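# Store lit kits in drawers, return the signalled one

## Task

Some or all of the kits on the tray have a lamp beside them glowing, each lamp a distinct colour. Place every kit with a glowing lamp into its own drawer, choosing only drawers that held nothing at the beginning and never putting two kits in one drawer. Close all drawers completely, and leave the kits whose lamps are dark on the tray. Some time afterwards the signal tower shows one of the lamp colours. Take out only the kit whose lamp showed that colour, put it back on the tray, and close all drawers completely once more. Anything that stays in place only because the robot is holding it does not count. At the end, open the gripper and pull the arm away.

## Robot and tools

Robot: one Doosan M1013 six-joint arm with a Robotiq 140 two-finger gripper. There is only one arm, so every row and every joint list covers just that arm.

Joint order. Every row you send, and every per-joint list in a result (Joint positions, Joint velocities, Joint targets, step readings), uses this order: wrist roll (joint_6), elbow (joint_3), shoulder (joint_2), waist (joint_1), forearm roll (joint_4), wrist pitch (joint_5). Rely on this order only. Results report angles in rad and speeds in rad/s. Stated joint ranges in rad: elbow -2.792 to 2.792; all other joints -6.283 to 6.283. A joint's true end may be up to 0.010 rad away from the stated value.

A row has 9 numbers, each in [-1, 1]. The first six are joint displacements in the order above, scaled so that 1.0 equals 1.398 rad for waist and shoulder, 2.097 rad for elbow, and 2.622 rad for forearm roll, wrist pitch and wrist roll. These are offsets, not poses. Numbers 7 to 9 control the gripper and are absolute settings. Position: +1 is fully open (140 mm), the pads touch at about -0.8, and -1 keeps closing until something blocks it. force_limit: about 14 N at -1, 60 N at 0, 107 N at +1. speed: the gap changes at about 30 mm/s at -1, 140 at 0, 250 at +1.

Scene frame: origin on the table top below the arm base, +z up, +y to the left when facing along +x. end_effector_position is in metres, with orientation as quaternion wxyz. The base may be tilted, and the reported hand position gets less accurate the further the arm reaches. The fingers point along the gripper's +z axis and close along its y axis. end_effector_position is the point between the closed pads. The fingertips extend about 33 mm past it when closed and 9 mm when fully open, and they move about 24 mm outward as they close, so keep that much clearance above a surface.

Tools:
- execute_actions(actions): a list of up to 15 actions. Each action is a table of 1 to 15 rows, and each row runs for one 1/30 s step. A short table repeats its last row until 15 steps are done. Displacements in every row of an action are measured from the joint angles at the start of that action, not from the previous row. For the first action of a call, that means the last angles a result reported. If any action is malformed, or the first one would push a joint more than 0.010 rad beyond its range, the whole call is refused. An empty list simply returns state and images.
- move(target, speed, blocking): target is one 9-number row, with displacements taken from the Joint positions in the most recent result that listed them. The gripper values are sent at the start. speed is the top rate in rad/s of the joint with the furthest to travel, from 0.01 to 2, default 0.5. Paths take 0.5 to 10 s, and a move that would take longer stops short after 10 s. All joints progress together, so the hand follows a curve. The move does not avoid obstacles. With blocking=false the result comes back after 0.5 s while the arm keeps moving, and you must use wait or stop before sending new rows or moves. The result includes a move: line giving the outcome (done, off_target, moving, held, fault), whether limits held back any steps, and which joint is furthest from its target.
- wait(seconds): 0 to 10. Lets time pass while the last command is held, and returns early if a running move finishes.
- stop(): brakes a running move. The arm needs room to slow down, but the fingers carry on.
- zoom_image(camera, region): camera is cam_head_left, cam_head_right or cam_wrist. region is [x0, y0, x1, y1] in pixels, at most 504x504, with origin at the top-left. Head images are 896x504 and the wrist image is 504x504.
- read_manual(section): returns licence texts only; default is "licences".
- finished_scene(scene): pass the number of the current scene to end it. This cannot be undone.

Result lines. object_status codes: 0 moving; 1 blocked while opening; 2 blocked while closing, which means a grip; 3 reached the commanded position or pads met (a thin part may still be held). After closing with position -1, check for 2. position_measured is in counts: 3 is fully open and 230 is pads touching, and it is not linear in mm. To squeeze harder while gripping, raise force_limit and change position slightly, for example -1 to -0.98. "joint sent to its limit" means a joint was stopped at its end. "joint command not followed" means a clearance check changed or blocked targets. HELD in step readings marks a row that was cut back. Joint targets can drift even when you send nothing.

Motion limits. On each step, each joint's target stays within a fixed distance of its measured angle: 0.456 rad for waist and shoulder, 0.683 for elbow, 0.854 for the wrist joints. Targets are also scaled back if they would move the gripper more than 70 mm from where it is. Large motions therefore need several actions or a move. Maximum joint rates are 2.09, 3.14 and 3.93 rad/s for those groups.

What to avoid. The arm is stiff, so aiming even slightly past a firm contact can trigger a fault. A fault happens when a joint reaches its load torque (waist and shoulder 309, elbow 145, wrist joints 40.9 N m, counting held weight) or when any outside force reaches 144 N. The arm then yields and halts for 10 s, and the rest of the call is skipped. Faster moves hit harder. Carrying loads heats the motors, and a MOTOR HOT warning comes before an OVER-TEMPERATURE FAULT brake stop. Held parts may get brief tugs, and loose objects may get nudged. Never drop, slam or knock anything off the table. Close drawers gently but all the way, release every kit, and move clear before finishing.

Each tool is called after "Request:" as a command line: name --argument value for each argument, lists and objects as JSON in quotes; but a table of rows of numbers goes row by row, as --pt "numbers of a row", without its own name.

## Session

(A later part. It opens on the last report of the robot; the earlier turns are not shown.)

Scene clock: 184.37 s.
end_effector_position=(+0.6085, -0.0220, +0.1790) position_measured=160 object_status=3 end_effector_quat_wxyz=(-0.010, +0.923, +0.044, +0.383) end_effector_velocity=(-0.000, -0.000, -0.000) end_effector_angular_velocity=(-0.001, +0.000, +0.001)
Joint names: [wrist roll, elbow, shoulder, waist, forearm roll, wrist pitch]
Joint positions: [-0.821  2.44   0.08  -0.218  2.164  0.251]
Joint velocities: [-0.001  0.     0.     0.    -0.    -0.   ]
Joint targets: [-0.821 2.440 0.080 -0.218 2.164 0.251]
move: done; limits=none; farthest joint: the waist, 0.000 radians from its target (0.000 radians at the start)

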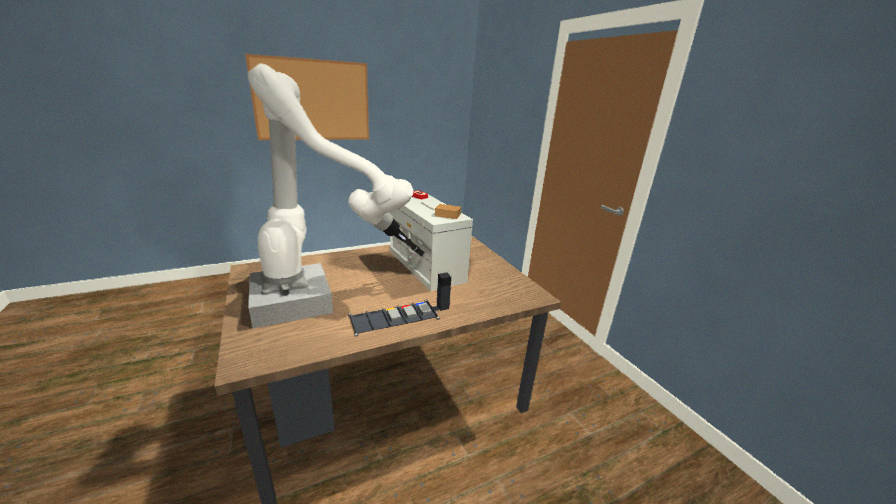

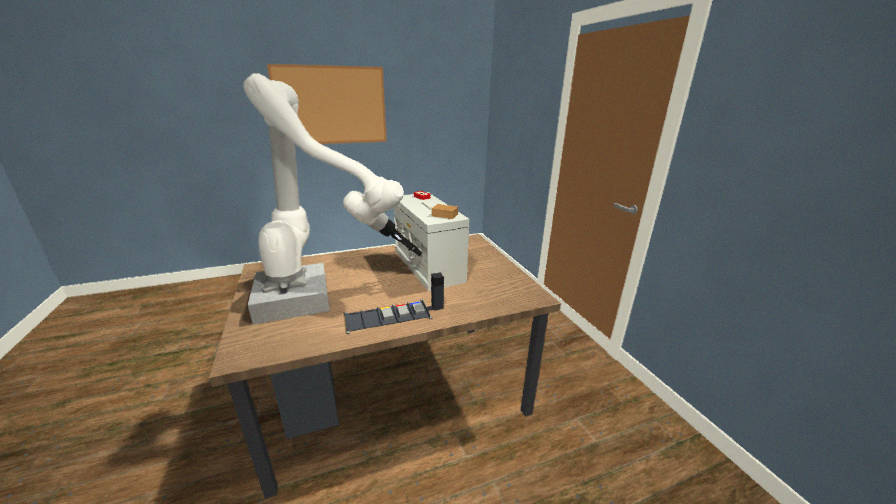

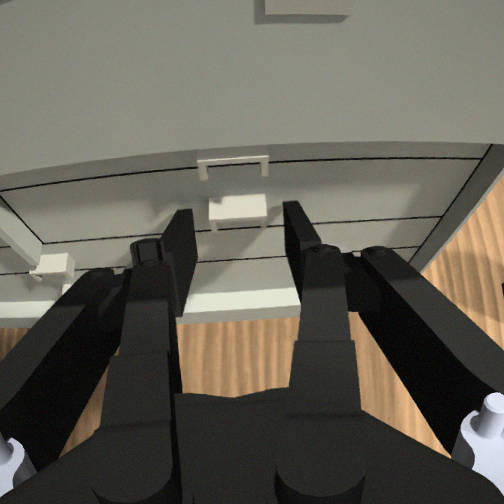

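Request:
move --target '[0.0107,0.0338,-0.0466,-0.0274,-0.0214,0.008,-0.25,0,0]' --speed 0.2

Request:
move --target '[0.4043,-0.0472,-0.0259,0.5273,-0.1952,-0.2112,-0.25,0,0]' --speed 0.9

Scene clock: 196.90 s.
end_effector_position=(+0.5648, -0.0261, +0.1789) position_measured=160 object_status=3 end_effector_quat_wxyz=(-0.010, +0.923, +0.043, +0.383) end_effector_velocity=(-0.000, +0.000, +0.000) end_effector_angular_velocity=(-0.002, -0.000, +0.003)
Joint names: [wrist roll, elbow, shoulder, waist, forearm roll, wrist pitch]
Joint positions: [-0.793  2.511  0.015 -0.256  2.108  0.272]
Joint velocities: [-0.002  0.001 -0.001 -0.    -0.001  0.001]
Joint targets: [-0.793 2.511 0.015 -0.256 2.108 0.272]
move: done; limits=none; farthest joint: the waist, 0.000 radians from its target (0.039 radians at the start)

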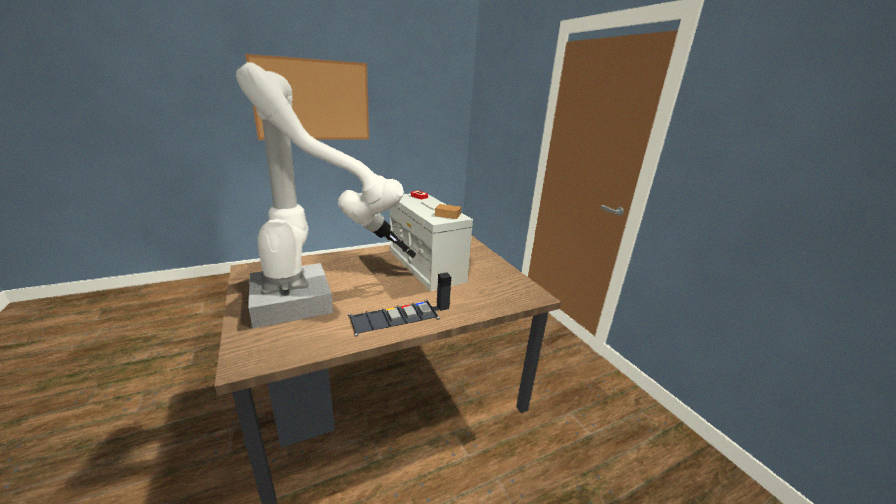

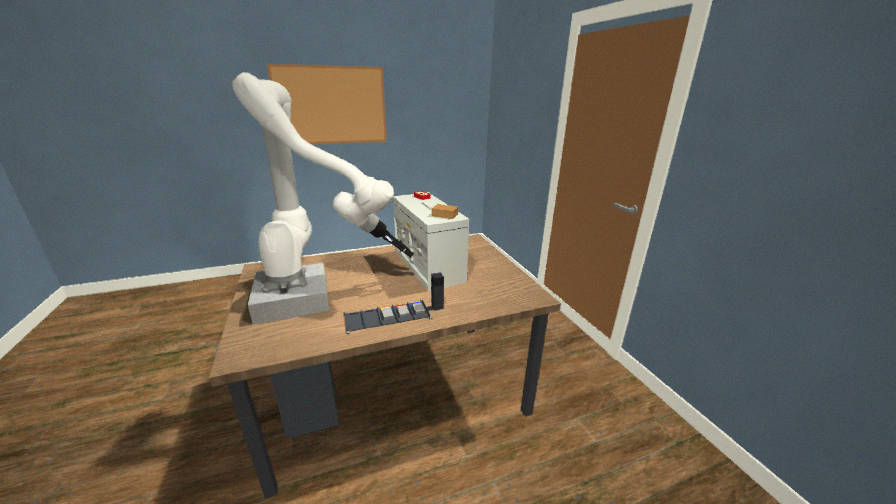

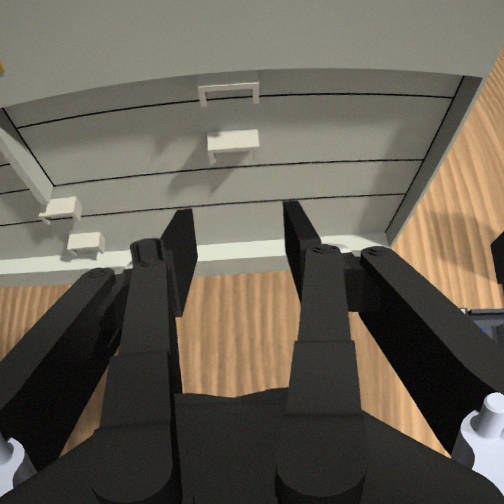

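Scene clock: 198.60 s.
end_effector_position=(+0.5427, +0.2264, +0.2228) position_measured=160 object_status=3 end_effector_quat_wxyz=(-0.010, +0.923, +0.043, +0.383) end_effector_velocity=(+0.000, +0.000, +0.000) end_effector_angular_velocity=(-0.002, -0.001, +0.002)
Joint names: [wrist roll, elbow, shoulder, waist, forearm roll, wrist pitch]
Joint positions: [ 0.267  2.412 -0.021  0.481  1.596 -0.282]
Joint velocities: [-0.001 -0.     0.     0.001 -0.001 -0.001]
Joint targets: [0.267 2.412 -0.021 0.481 1.596 -0.282]
move: done; limits=none; farthest joint: the waist, 0.000 radians from its target (0.737 radians at the start)

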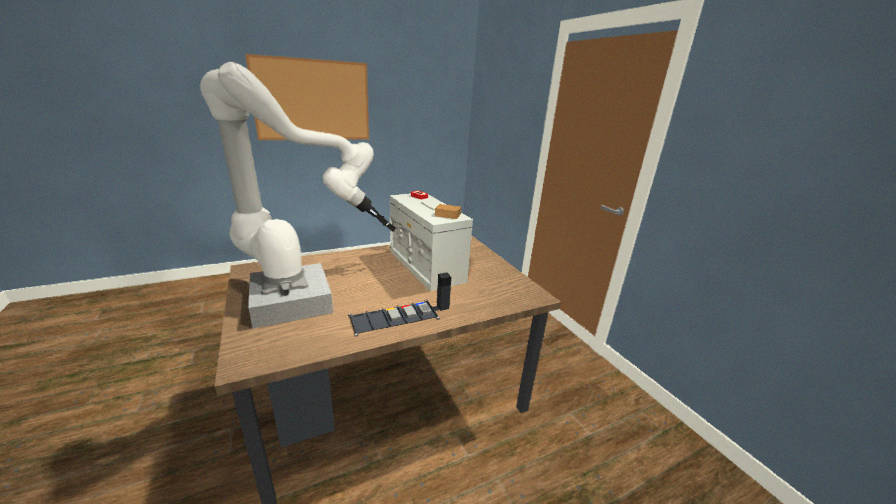

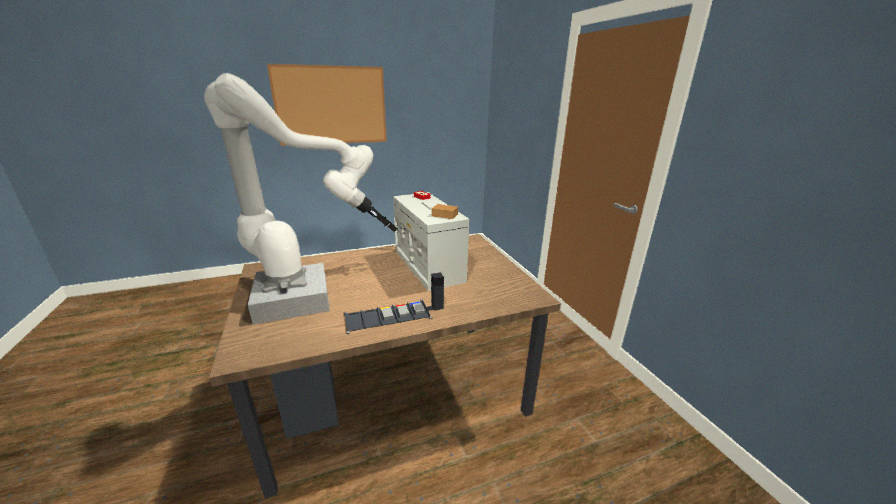

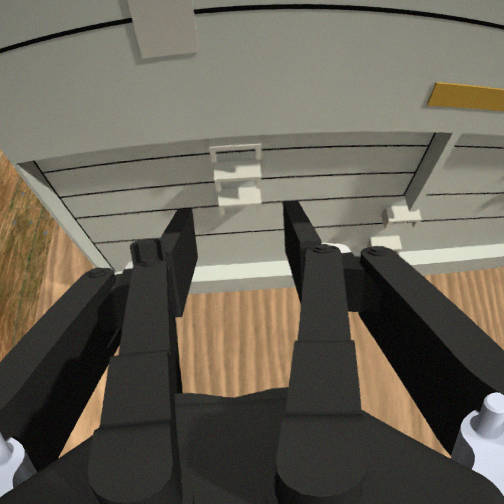

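Request:
move --target '[-0.0016,-0.0297,0.044,-0.0314,-0.01,0.0108,-0.25,0,0]' --speed 0.12

Request:
move --target '[0,0,0,0,0,0,-1,0,0]'

Request:
move --target '[0.0016,0.0297,-0.044,0.0296,0.01,-0.0108,-1,0,0]' --speed 0.13

Request:
move --target '[-0.0047,0.0279,-0.0457,0.0365,0.0188,-0.0135,-1,0,0]' --speed 0.13

Scene clock: 207.10 s.
end_effector_position=(+0.5860, +0.2287, +0.2228) position_measured=160 object_status=3 end_effector_quat_wxyz=(-0.009, +0.923, +0.042, +0.383) end_effector_velocity=(+0.000, -0.000, -0.000) end_effector_angular_velocity=(-0.001, +0.000, +0.000)
Joint names: [wrist roll, elbow, shoulder, waist, forearm roll, wrist pitch]
Joint positions: [ 0.263  2.349  0.041  0.437  1.57  -0.254]
Joint velocities: [-0.001 -0.     0.001 -0.     0.     0.   ]
Joint targets: [0.263 2.349 0.041 0.437 1.570 -0.254]
move: done; limits=none; farthest joint: the waist, 0.000 radians from its target (0.044 radians at the start)

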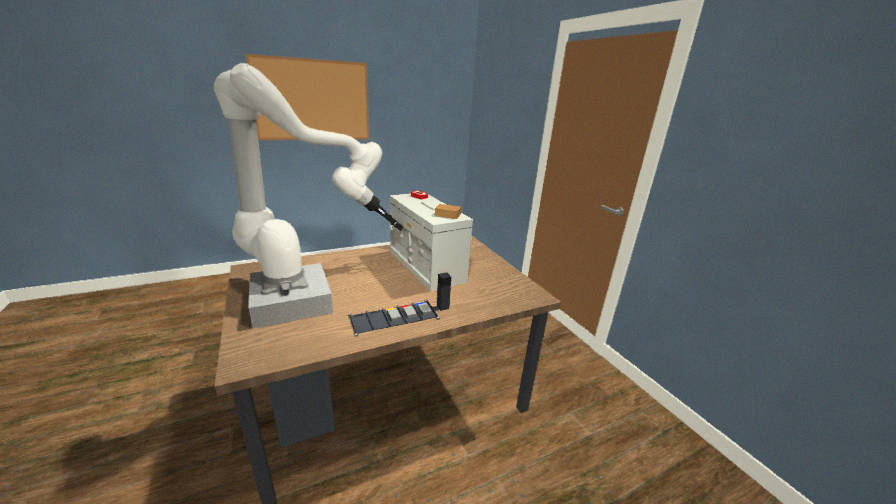

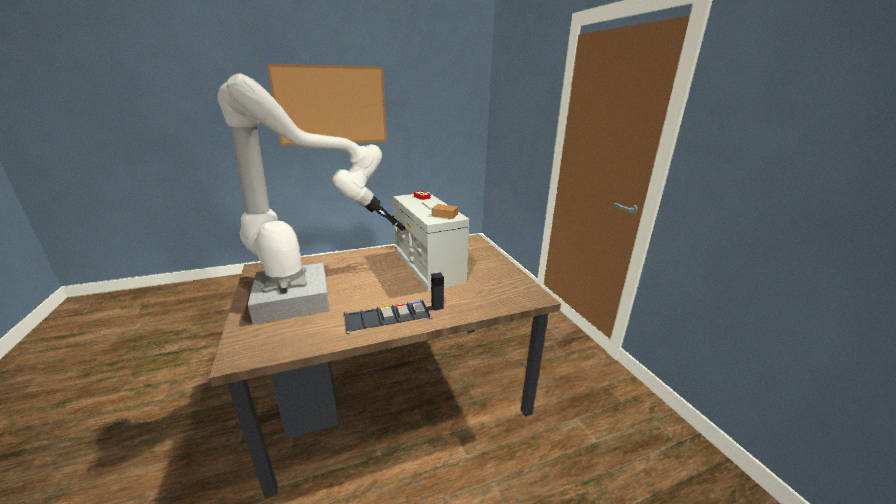

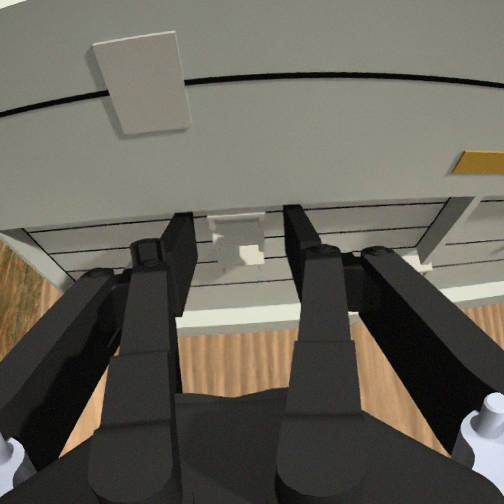

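Scene clock: 207.60 s.
end_effector_position=(+0.5861, +0.2287, +0.2228) position_measured=193 object_status=2 end_effector_quat_wxyz=(-0.009, +0.923, +0.042, +0.383) end_effector_velocity=(-0.000, +0.000, -0.000) end_effector_angular_velocity=(+0.000, +0.001, +0.001)
Joint names: [wrist roll, elbow, shoulder, waist, forearm roll, wrist pitch]
Joint positions: [ 0.262  2.349  0.041  0.437  1.57  -0.254]
Joint velocities: [-0.001  0.     0.     0.     0.001  0.001]
Joint targets: [0.263 2.349 0.041 0.437 1.570 -0.254]
move: done; limits=none; farthest joint: the wrist roll, 0.001 radians from its target (0.000 radians at the start)

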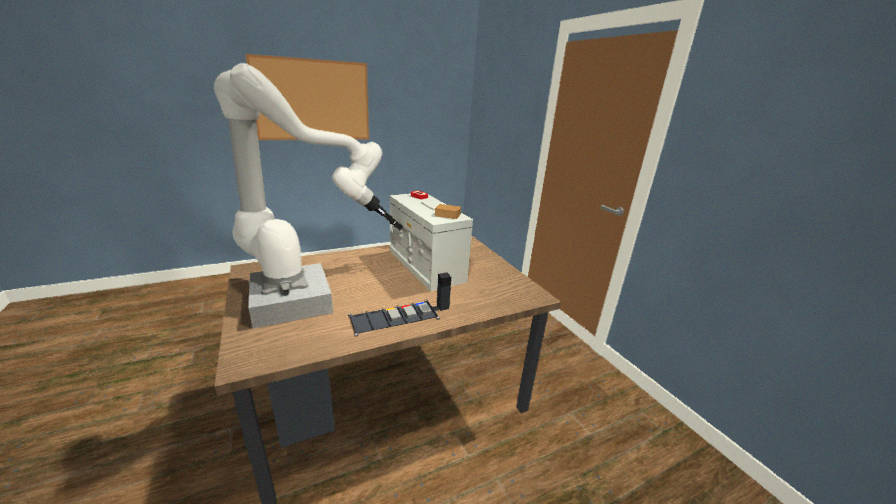

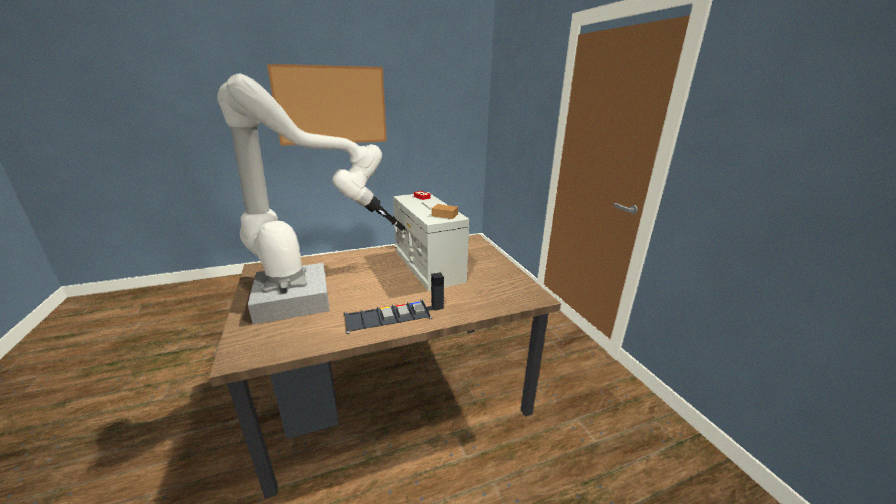

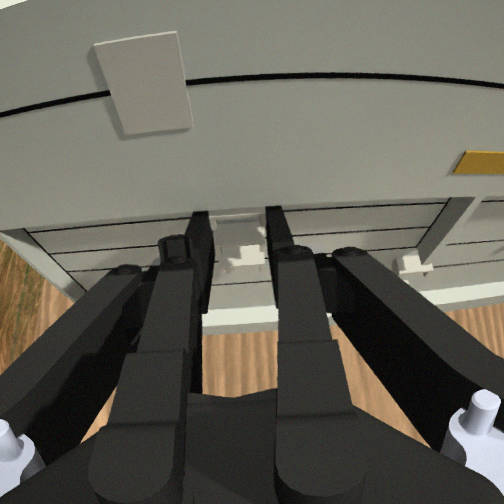

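Scene clock: 208.43 s.
end_effector_position=(+0.5433, +0.2250, +0.2229) position_measured=193 object_status=2 end_effector_quat_wxyz=(-0.009, +0.923, +0.042, +0.383) end_effector_velocity=(-0.000, -0.000, -0.000) end_effector_angular_velocity=(-0.003, -0.000, +0.002)
Joint names: [wrist roll, elbow, shoulder, waist, forearm roll, wrist pitch]
Joint positions: [ 0.267  2.412 -0.021  0.479  1.596 -0.282]
Joint velocities: [-0.002  0.001 -0.     0.    -0.001 -0.001]
Joint targets: [0.267 2.412 -0.021 0.479 1.596 -0.282]
move: done; limits=none; farthest joint: the waist, 0.000 radians from its target (0.041 radians at the start)

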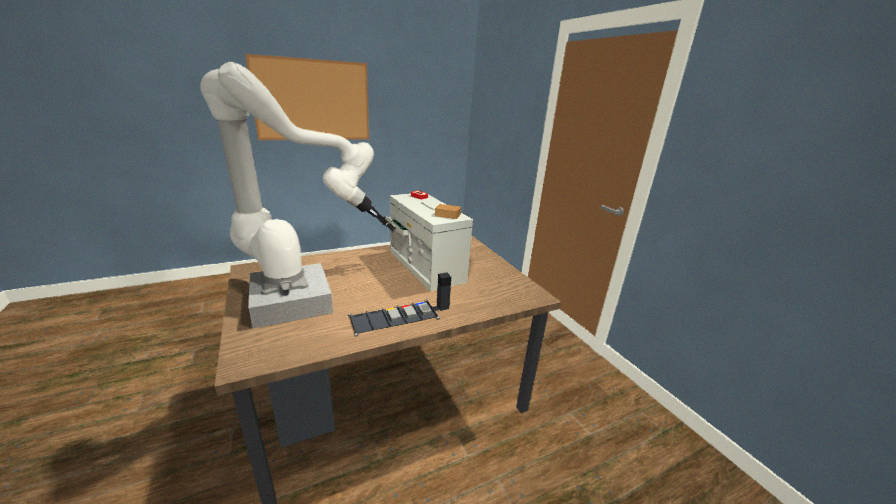

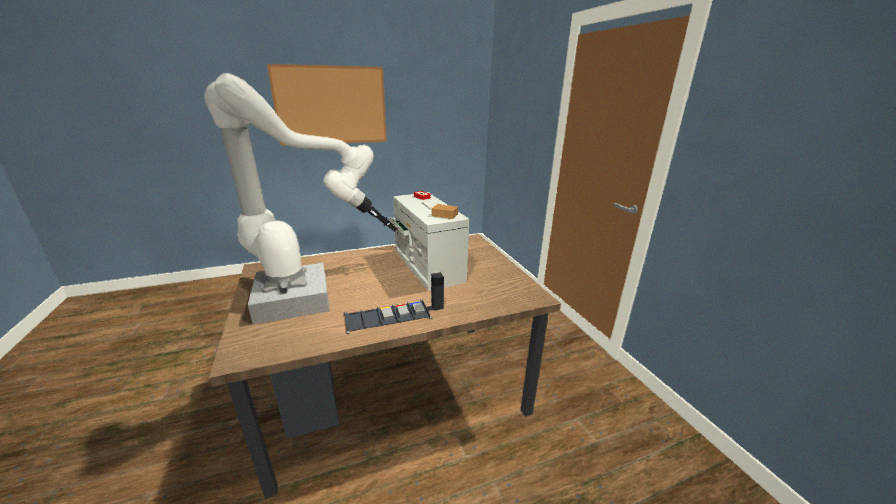

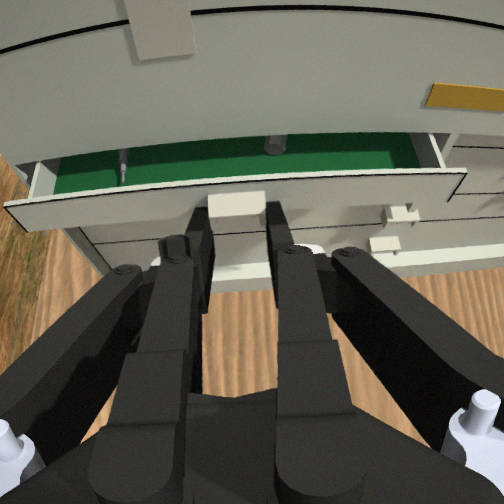

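Scene clock: 209.27 s.
end_effector_position=(+0.5005, +0.2213, +0.2229) position_measured=193 object_status=2 end_effector_quat_wxyz=(-0.009, +0.923, +0.042, +0.383) end_effector_velocity=(-0.001, +0.000, -0.000) end_effector_angular_velocity=(+0.002, +0.001, -0.001)
Joint names: [wrist roll, elbow, shoulder, waist, forearm roll, wrist pitch]
Joint positions: [ 0.254  2.47  -0.085  0.53   1.646 -0.317]
Joint velocities: [ 0.001  0.001 -0.001  0.     0.001  0.001]
Joint targets: [0.254 2.470 -0.085 0.530 1.646 -0.317]
move: done; limits=none; farthest joint: the waist, 0.000 radians from its target (0.051 radians at the start)

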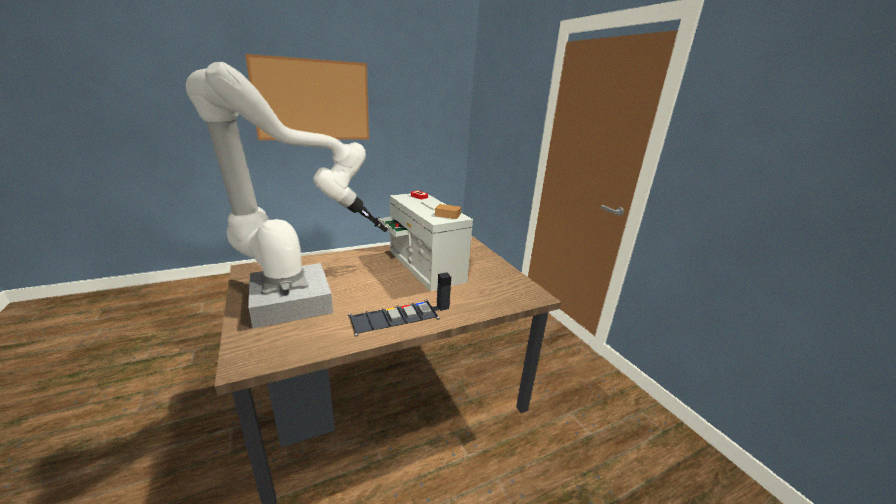

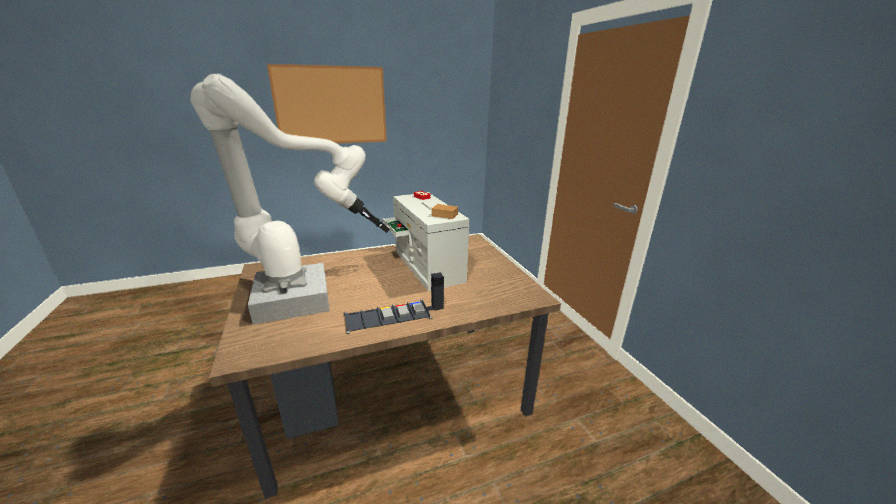

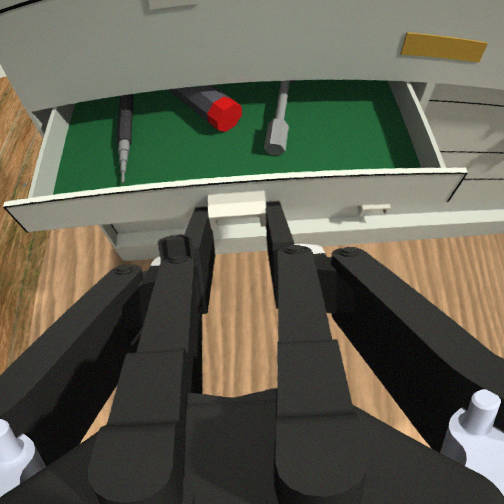

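Request:
move --target '[0.0047,-0.0279,0.0457,-0.0365,-0.0188,0.0135,-1,0,0]' --speed 0.13

Request:
move --target '[-0.0016,-0.0302,0.0447,-0.0301,-0.0102,0.011,-1,0,0]' --speed 0.09

Request:
move --target '[0,0,0,0,0,0,-0.25,0,0]'

Request:
move --target '[0.1148,0.0125,0.0371,0.0015,-0.111,-0.0046,-0.25,0,0]' --speed 0.4

Scene clock: 217.73 s.
end_effector_position=(+0.5433, +0.2251, +0.2230) position_measured=193 object_status=2 end_effector_quat_wxyz=(-0.009, +0.923, +0.042, +0.383) end_effector_velocity=(+0.000, -0.001, -0.000) end_effector_angular_velocity=(-0.002, +0.000, +0.000)
Joint names: [wrist roll, elbow, shoulder, waist, forearm roll, wrist pitch]
Joint positions: [ 0.267  2.412 -0.021  0.479  1.596 -0.282]
Joint velocities: [-0.002 -0.     0.001 -0.001  0.    -0.001]
Joint targets: [0.267 2.412 -0.021 0.479 1.596 -0.282]
move: done; limits=none; farthest joint: the waist, 0.000 radians from its target (0.051 radians at the start)

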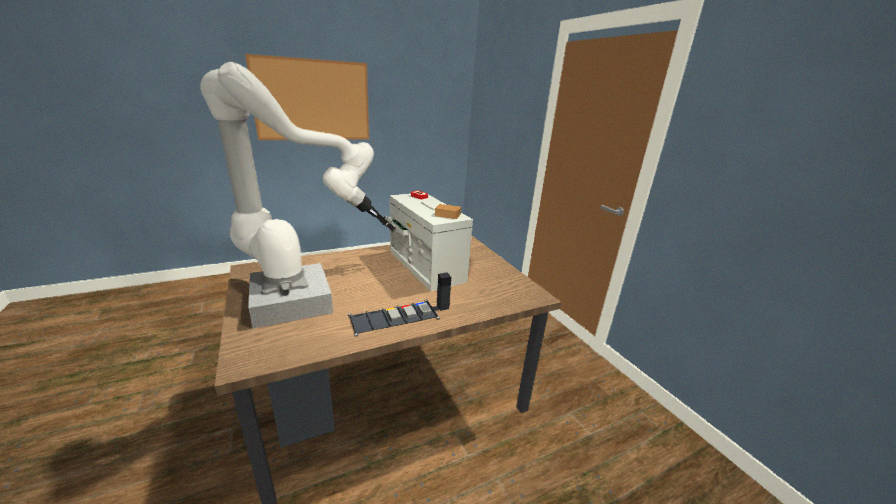

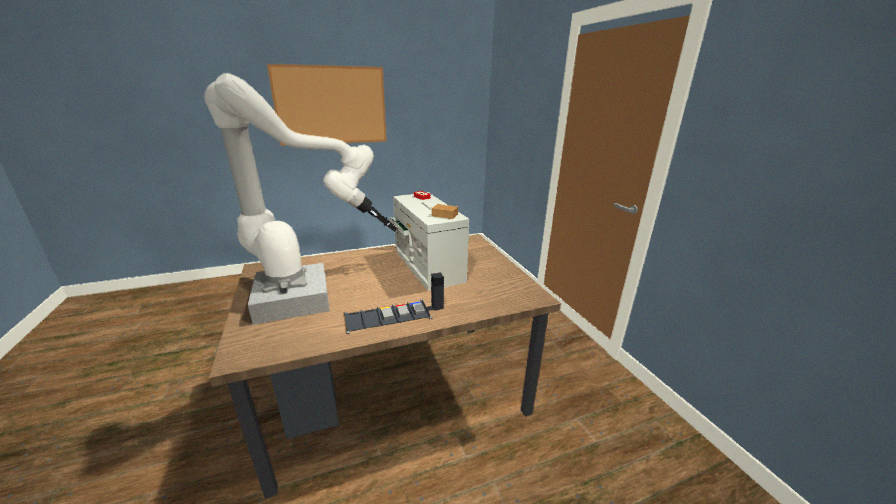

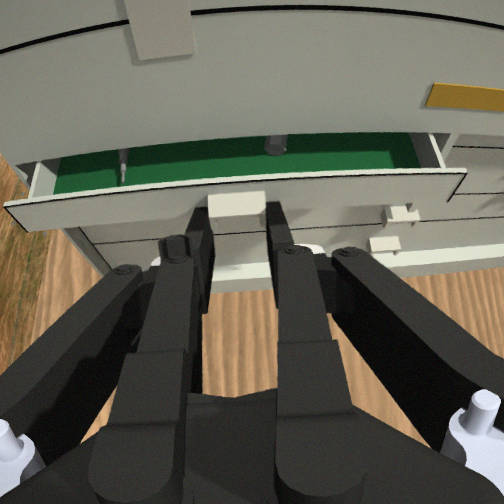

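Scene clock: 218.73 s.
end_effector_position=(+0.5868, +0.2288, +0.2229) position_measured=193 object_status=2 end_effector_quat_wxyz=(-0.009, +0.923, +0.042, +0.383) end_effector_velocity=(+0.001, +0.000, +0.000) end_effector_angular_velocity=(-0.001, -0.000, +0.002)
Joint names: [wrist roll, elbow, shoulder, waist, forearm roll, wrist pitch]
Joint positions: [ 0.262  2.348  0.041  0.437  1.57  -0.253]
Joint velocities: [-0.002 -0.001  0.    -0.001 -0.001  0.001]
Joint targets: [0.262 2.348 0.042 0.437 1.570 -0.253]
move: done; limits=none; farthest joint: the waist, 0.000 radians from its target (0.042 radians at the start)

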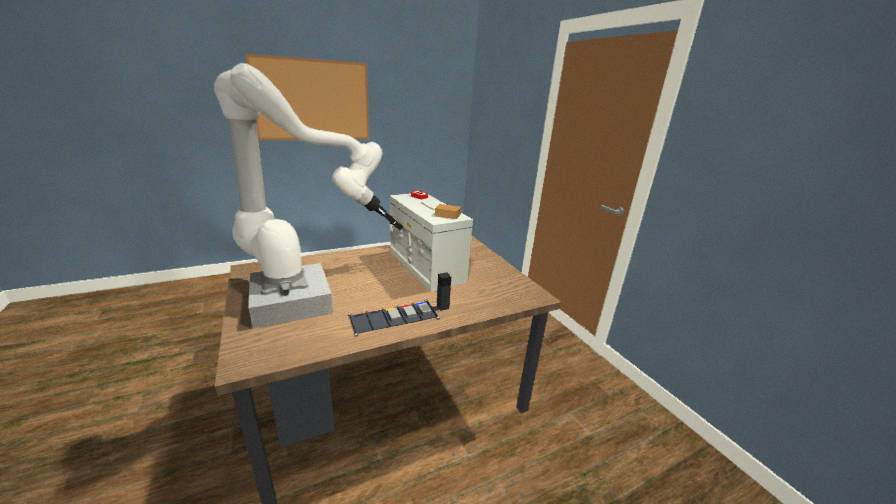

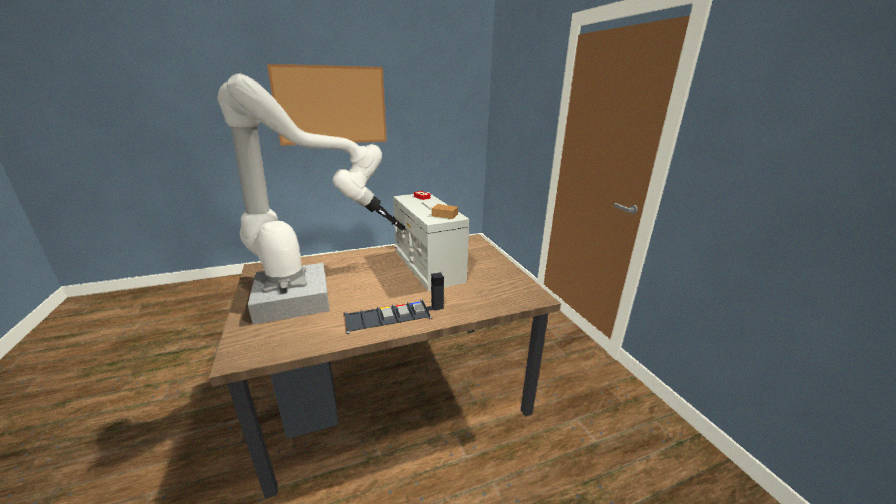

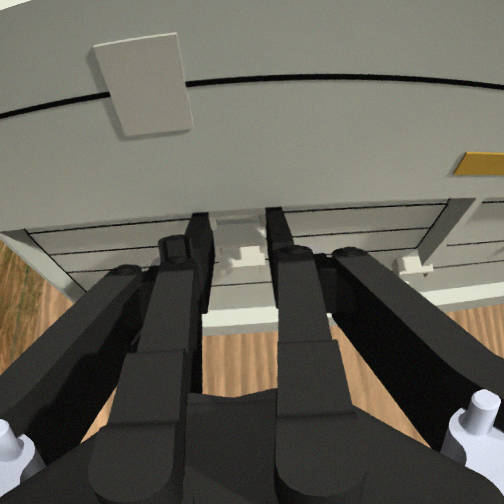

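Scene clock: 219.23 s.
end_effector_position=(+0.5868, +0.2287, +0.2229) position_measured=160 object_status=3 end_effector_quat_wxyz=(-0.009, +0.923, +0.042, +0.383) end_effector_velocity=(-0.000, +0.000, -0.000) end_effector_angular_velocity=(-0.000, +0.000, +0.001)
Joint names: [wrist roll, elbow, shoulder, waist, forearm roll, wrist pitch]
Joint positions: [ 0.262  2.348  0.042  0.436  1.57  -0.253]
Joint velocities: [ 0.  0.  0.  0. -0. -0.]
Joint targets: [0.262 2.348 0.041 0.437 1.570 -0.253]
move: done; limits=none; farthest joint: the waist, 0.001 radians from its target (0.000 radians at the start)

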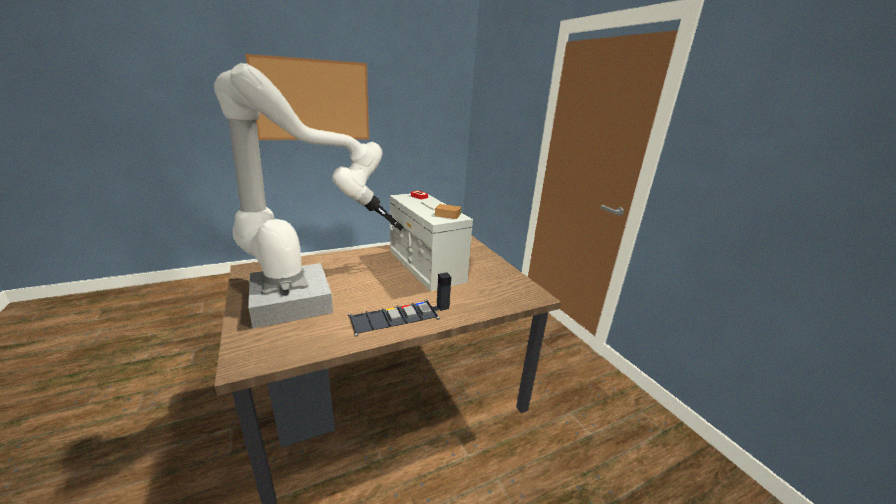

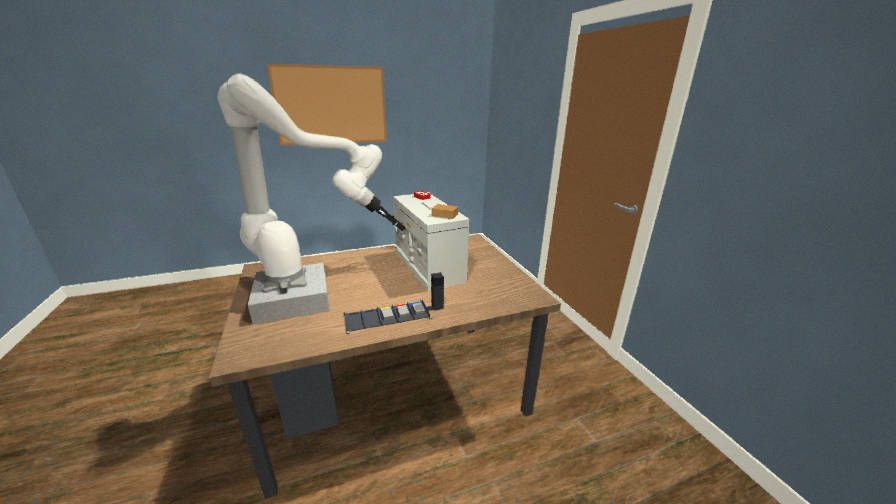

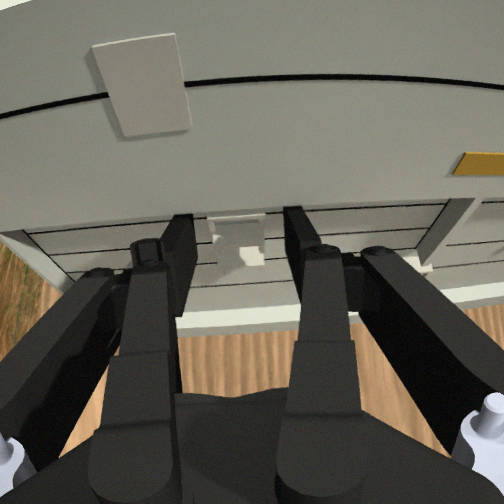

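Scene clock: 220.40 s.
end_effector_position=(+0.5855, +0.2289, +0.1922) position_measured=160 object_status=3 end_effector_quat_wxyz=(-0.010, +0.923, +0.043, +0.383) end_effector_velocity=(-0.000, +0.000, -0.001) end_effector_angular_velocity=(+0.001, +0.001, -0.001)
Joint names: [wrist roll, elbow, shoulder, waist, forearm roll, wrist pitch]
Joint positions: [ 0.563  2.374  0.093  0.439  1.279 -0.265]
Joint velocities: [0.002 0.    0.001 0.    0.    0.   ]
Joint targets: [0.563 2.374 0.093 0.439 1.279 -0.265]
move: done; limits=none; farthest joint: the shoulder, 0.001 radians from its target (0.052 radians at the start)

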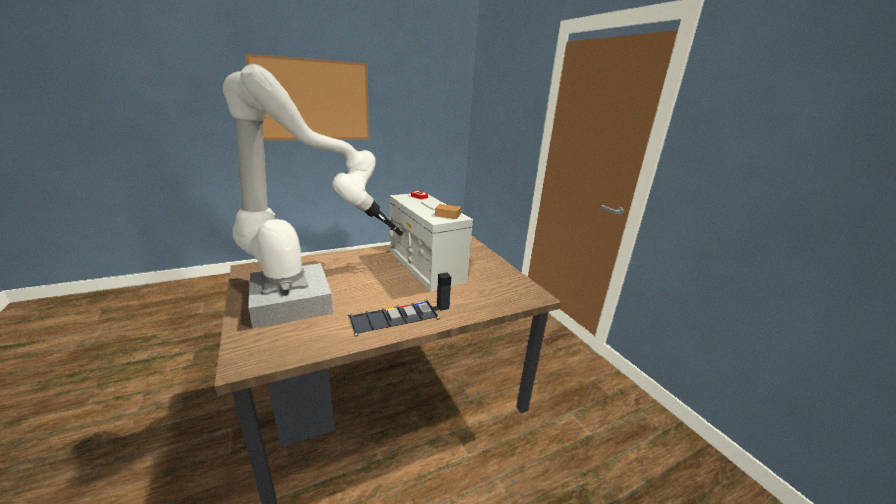

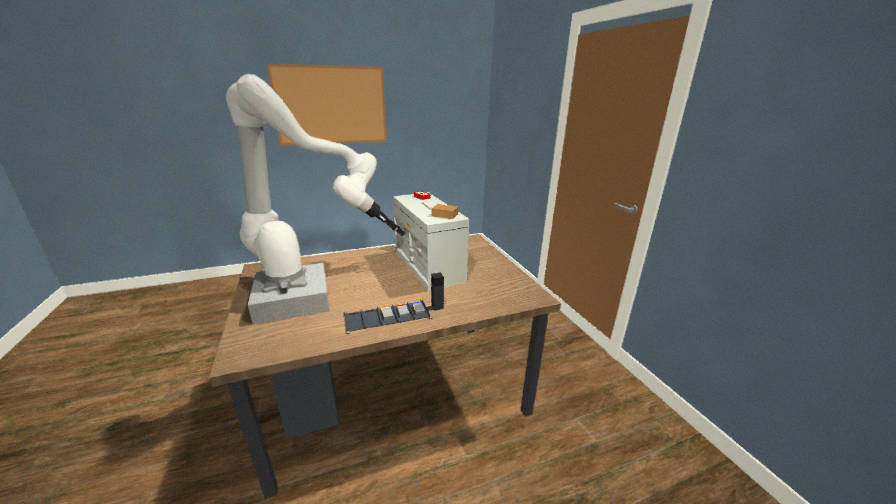

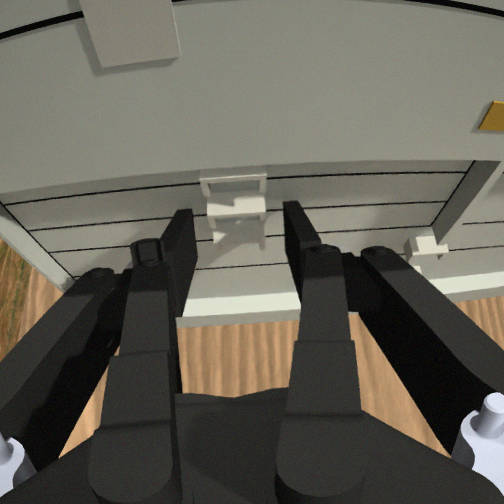

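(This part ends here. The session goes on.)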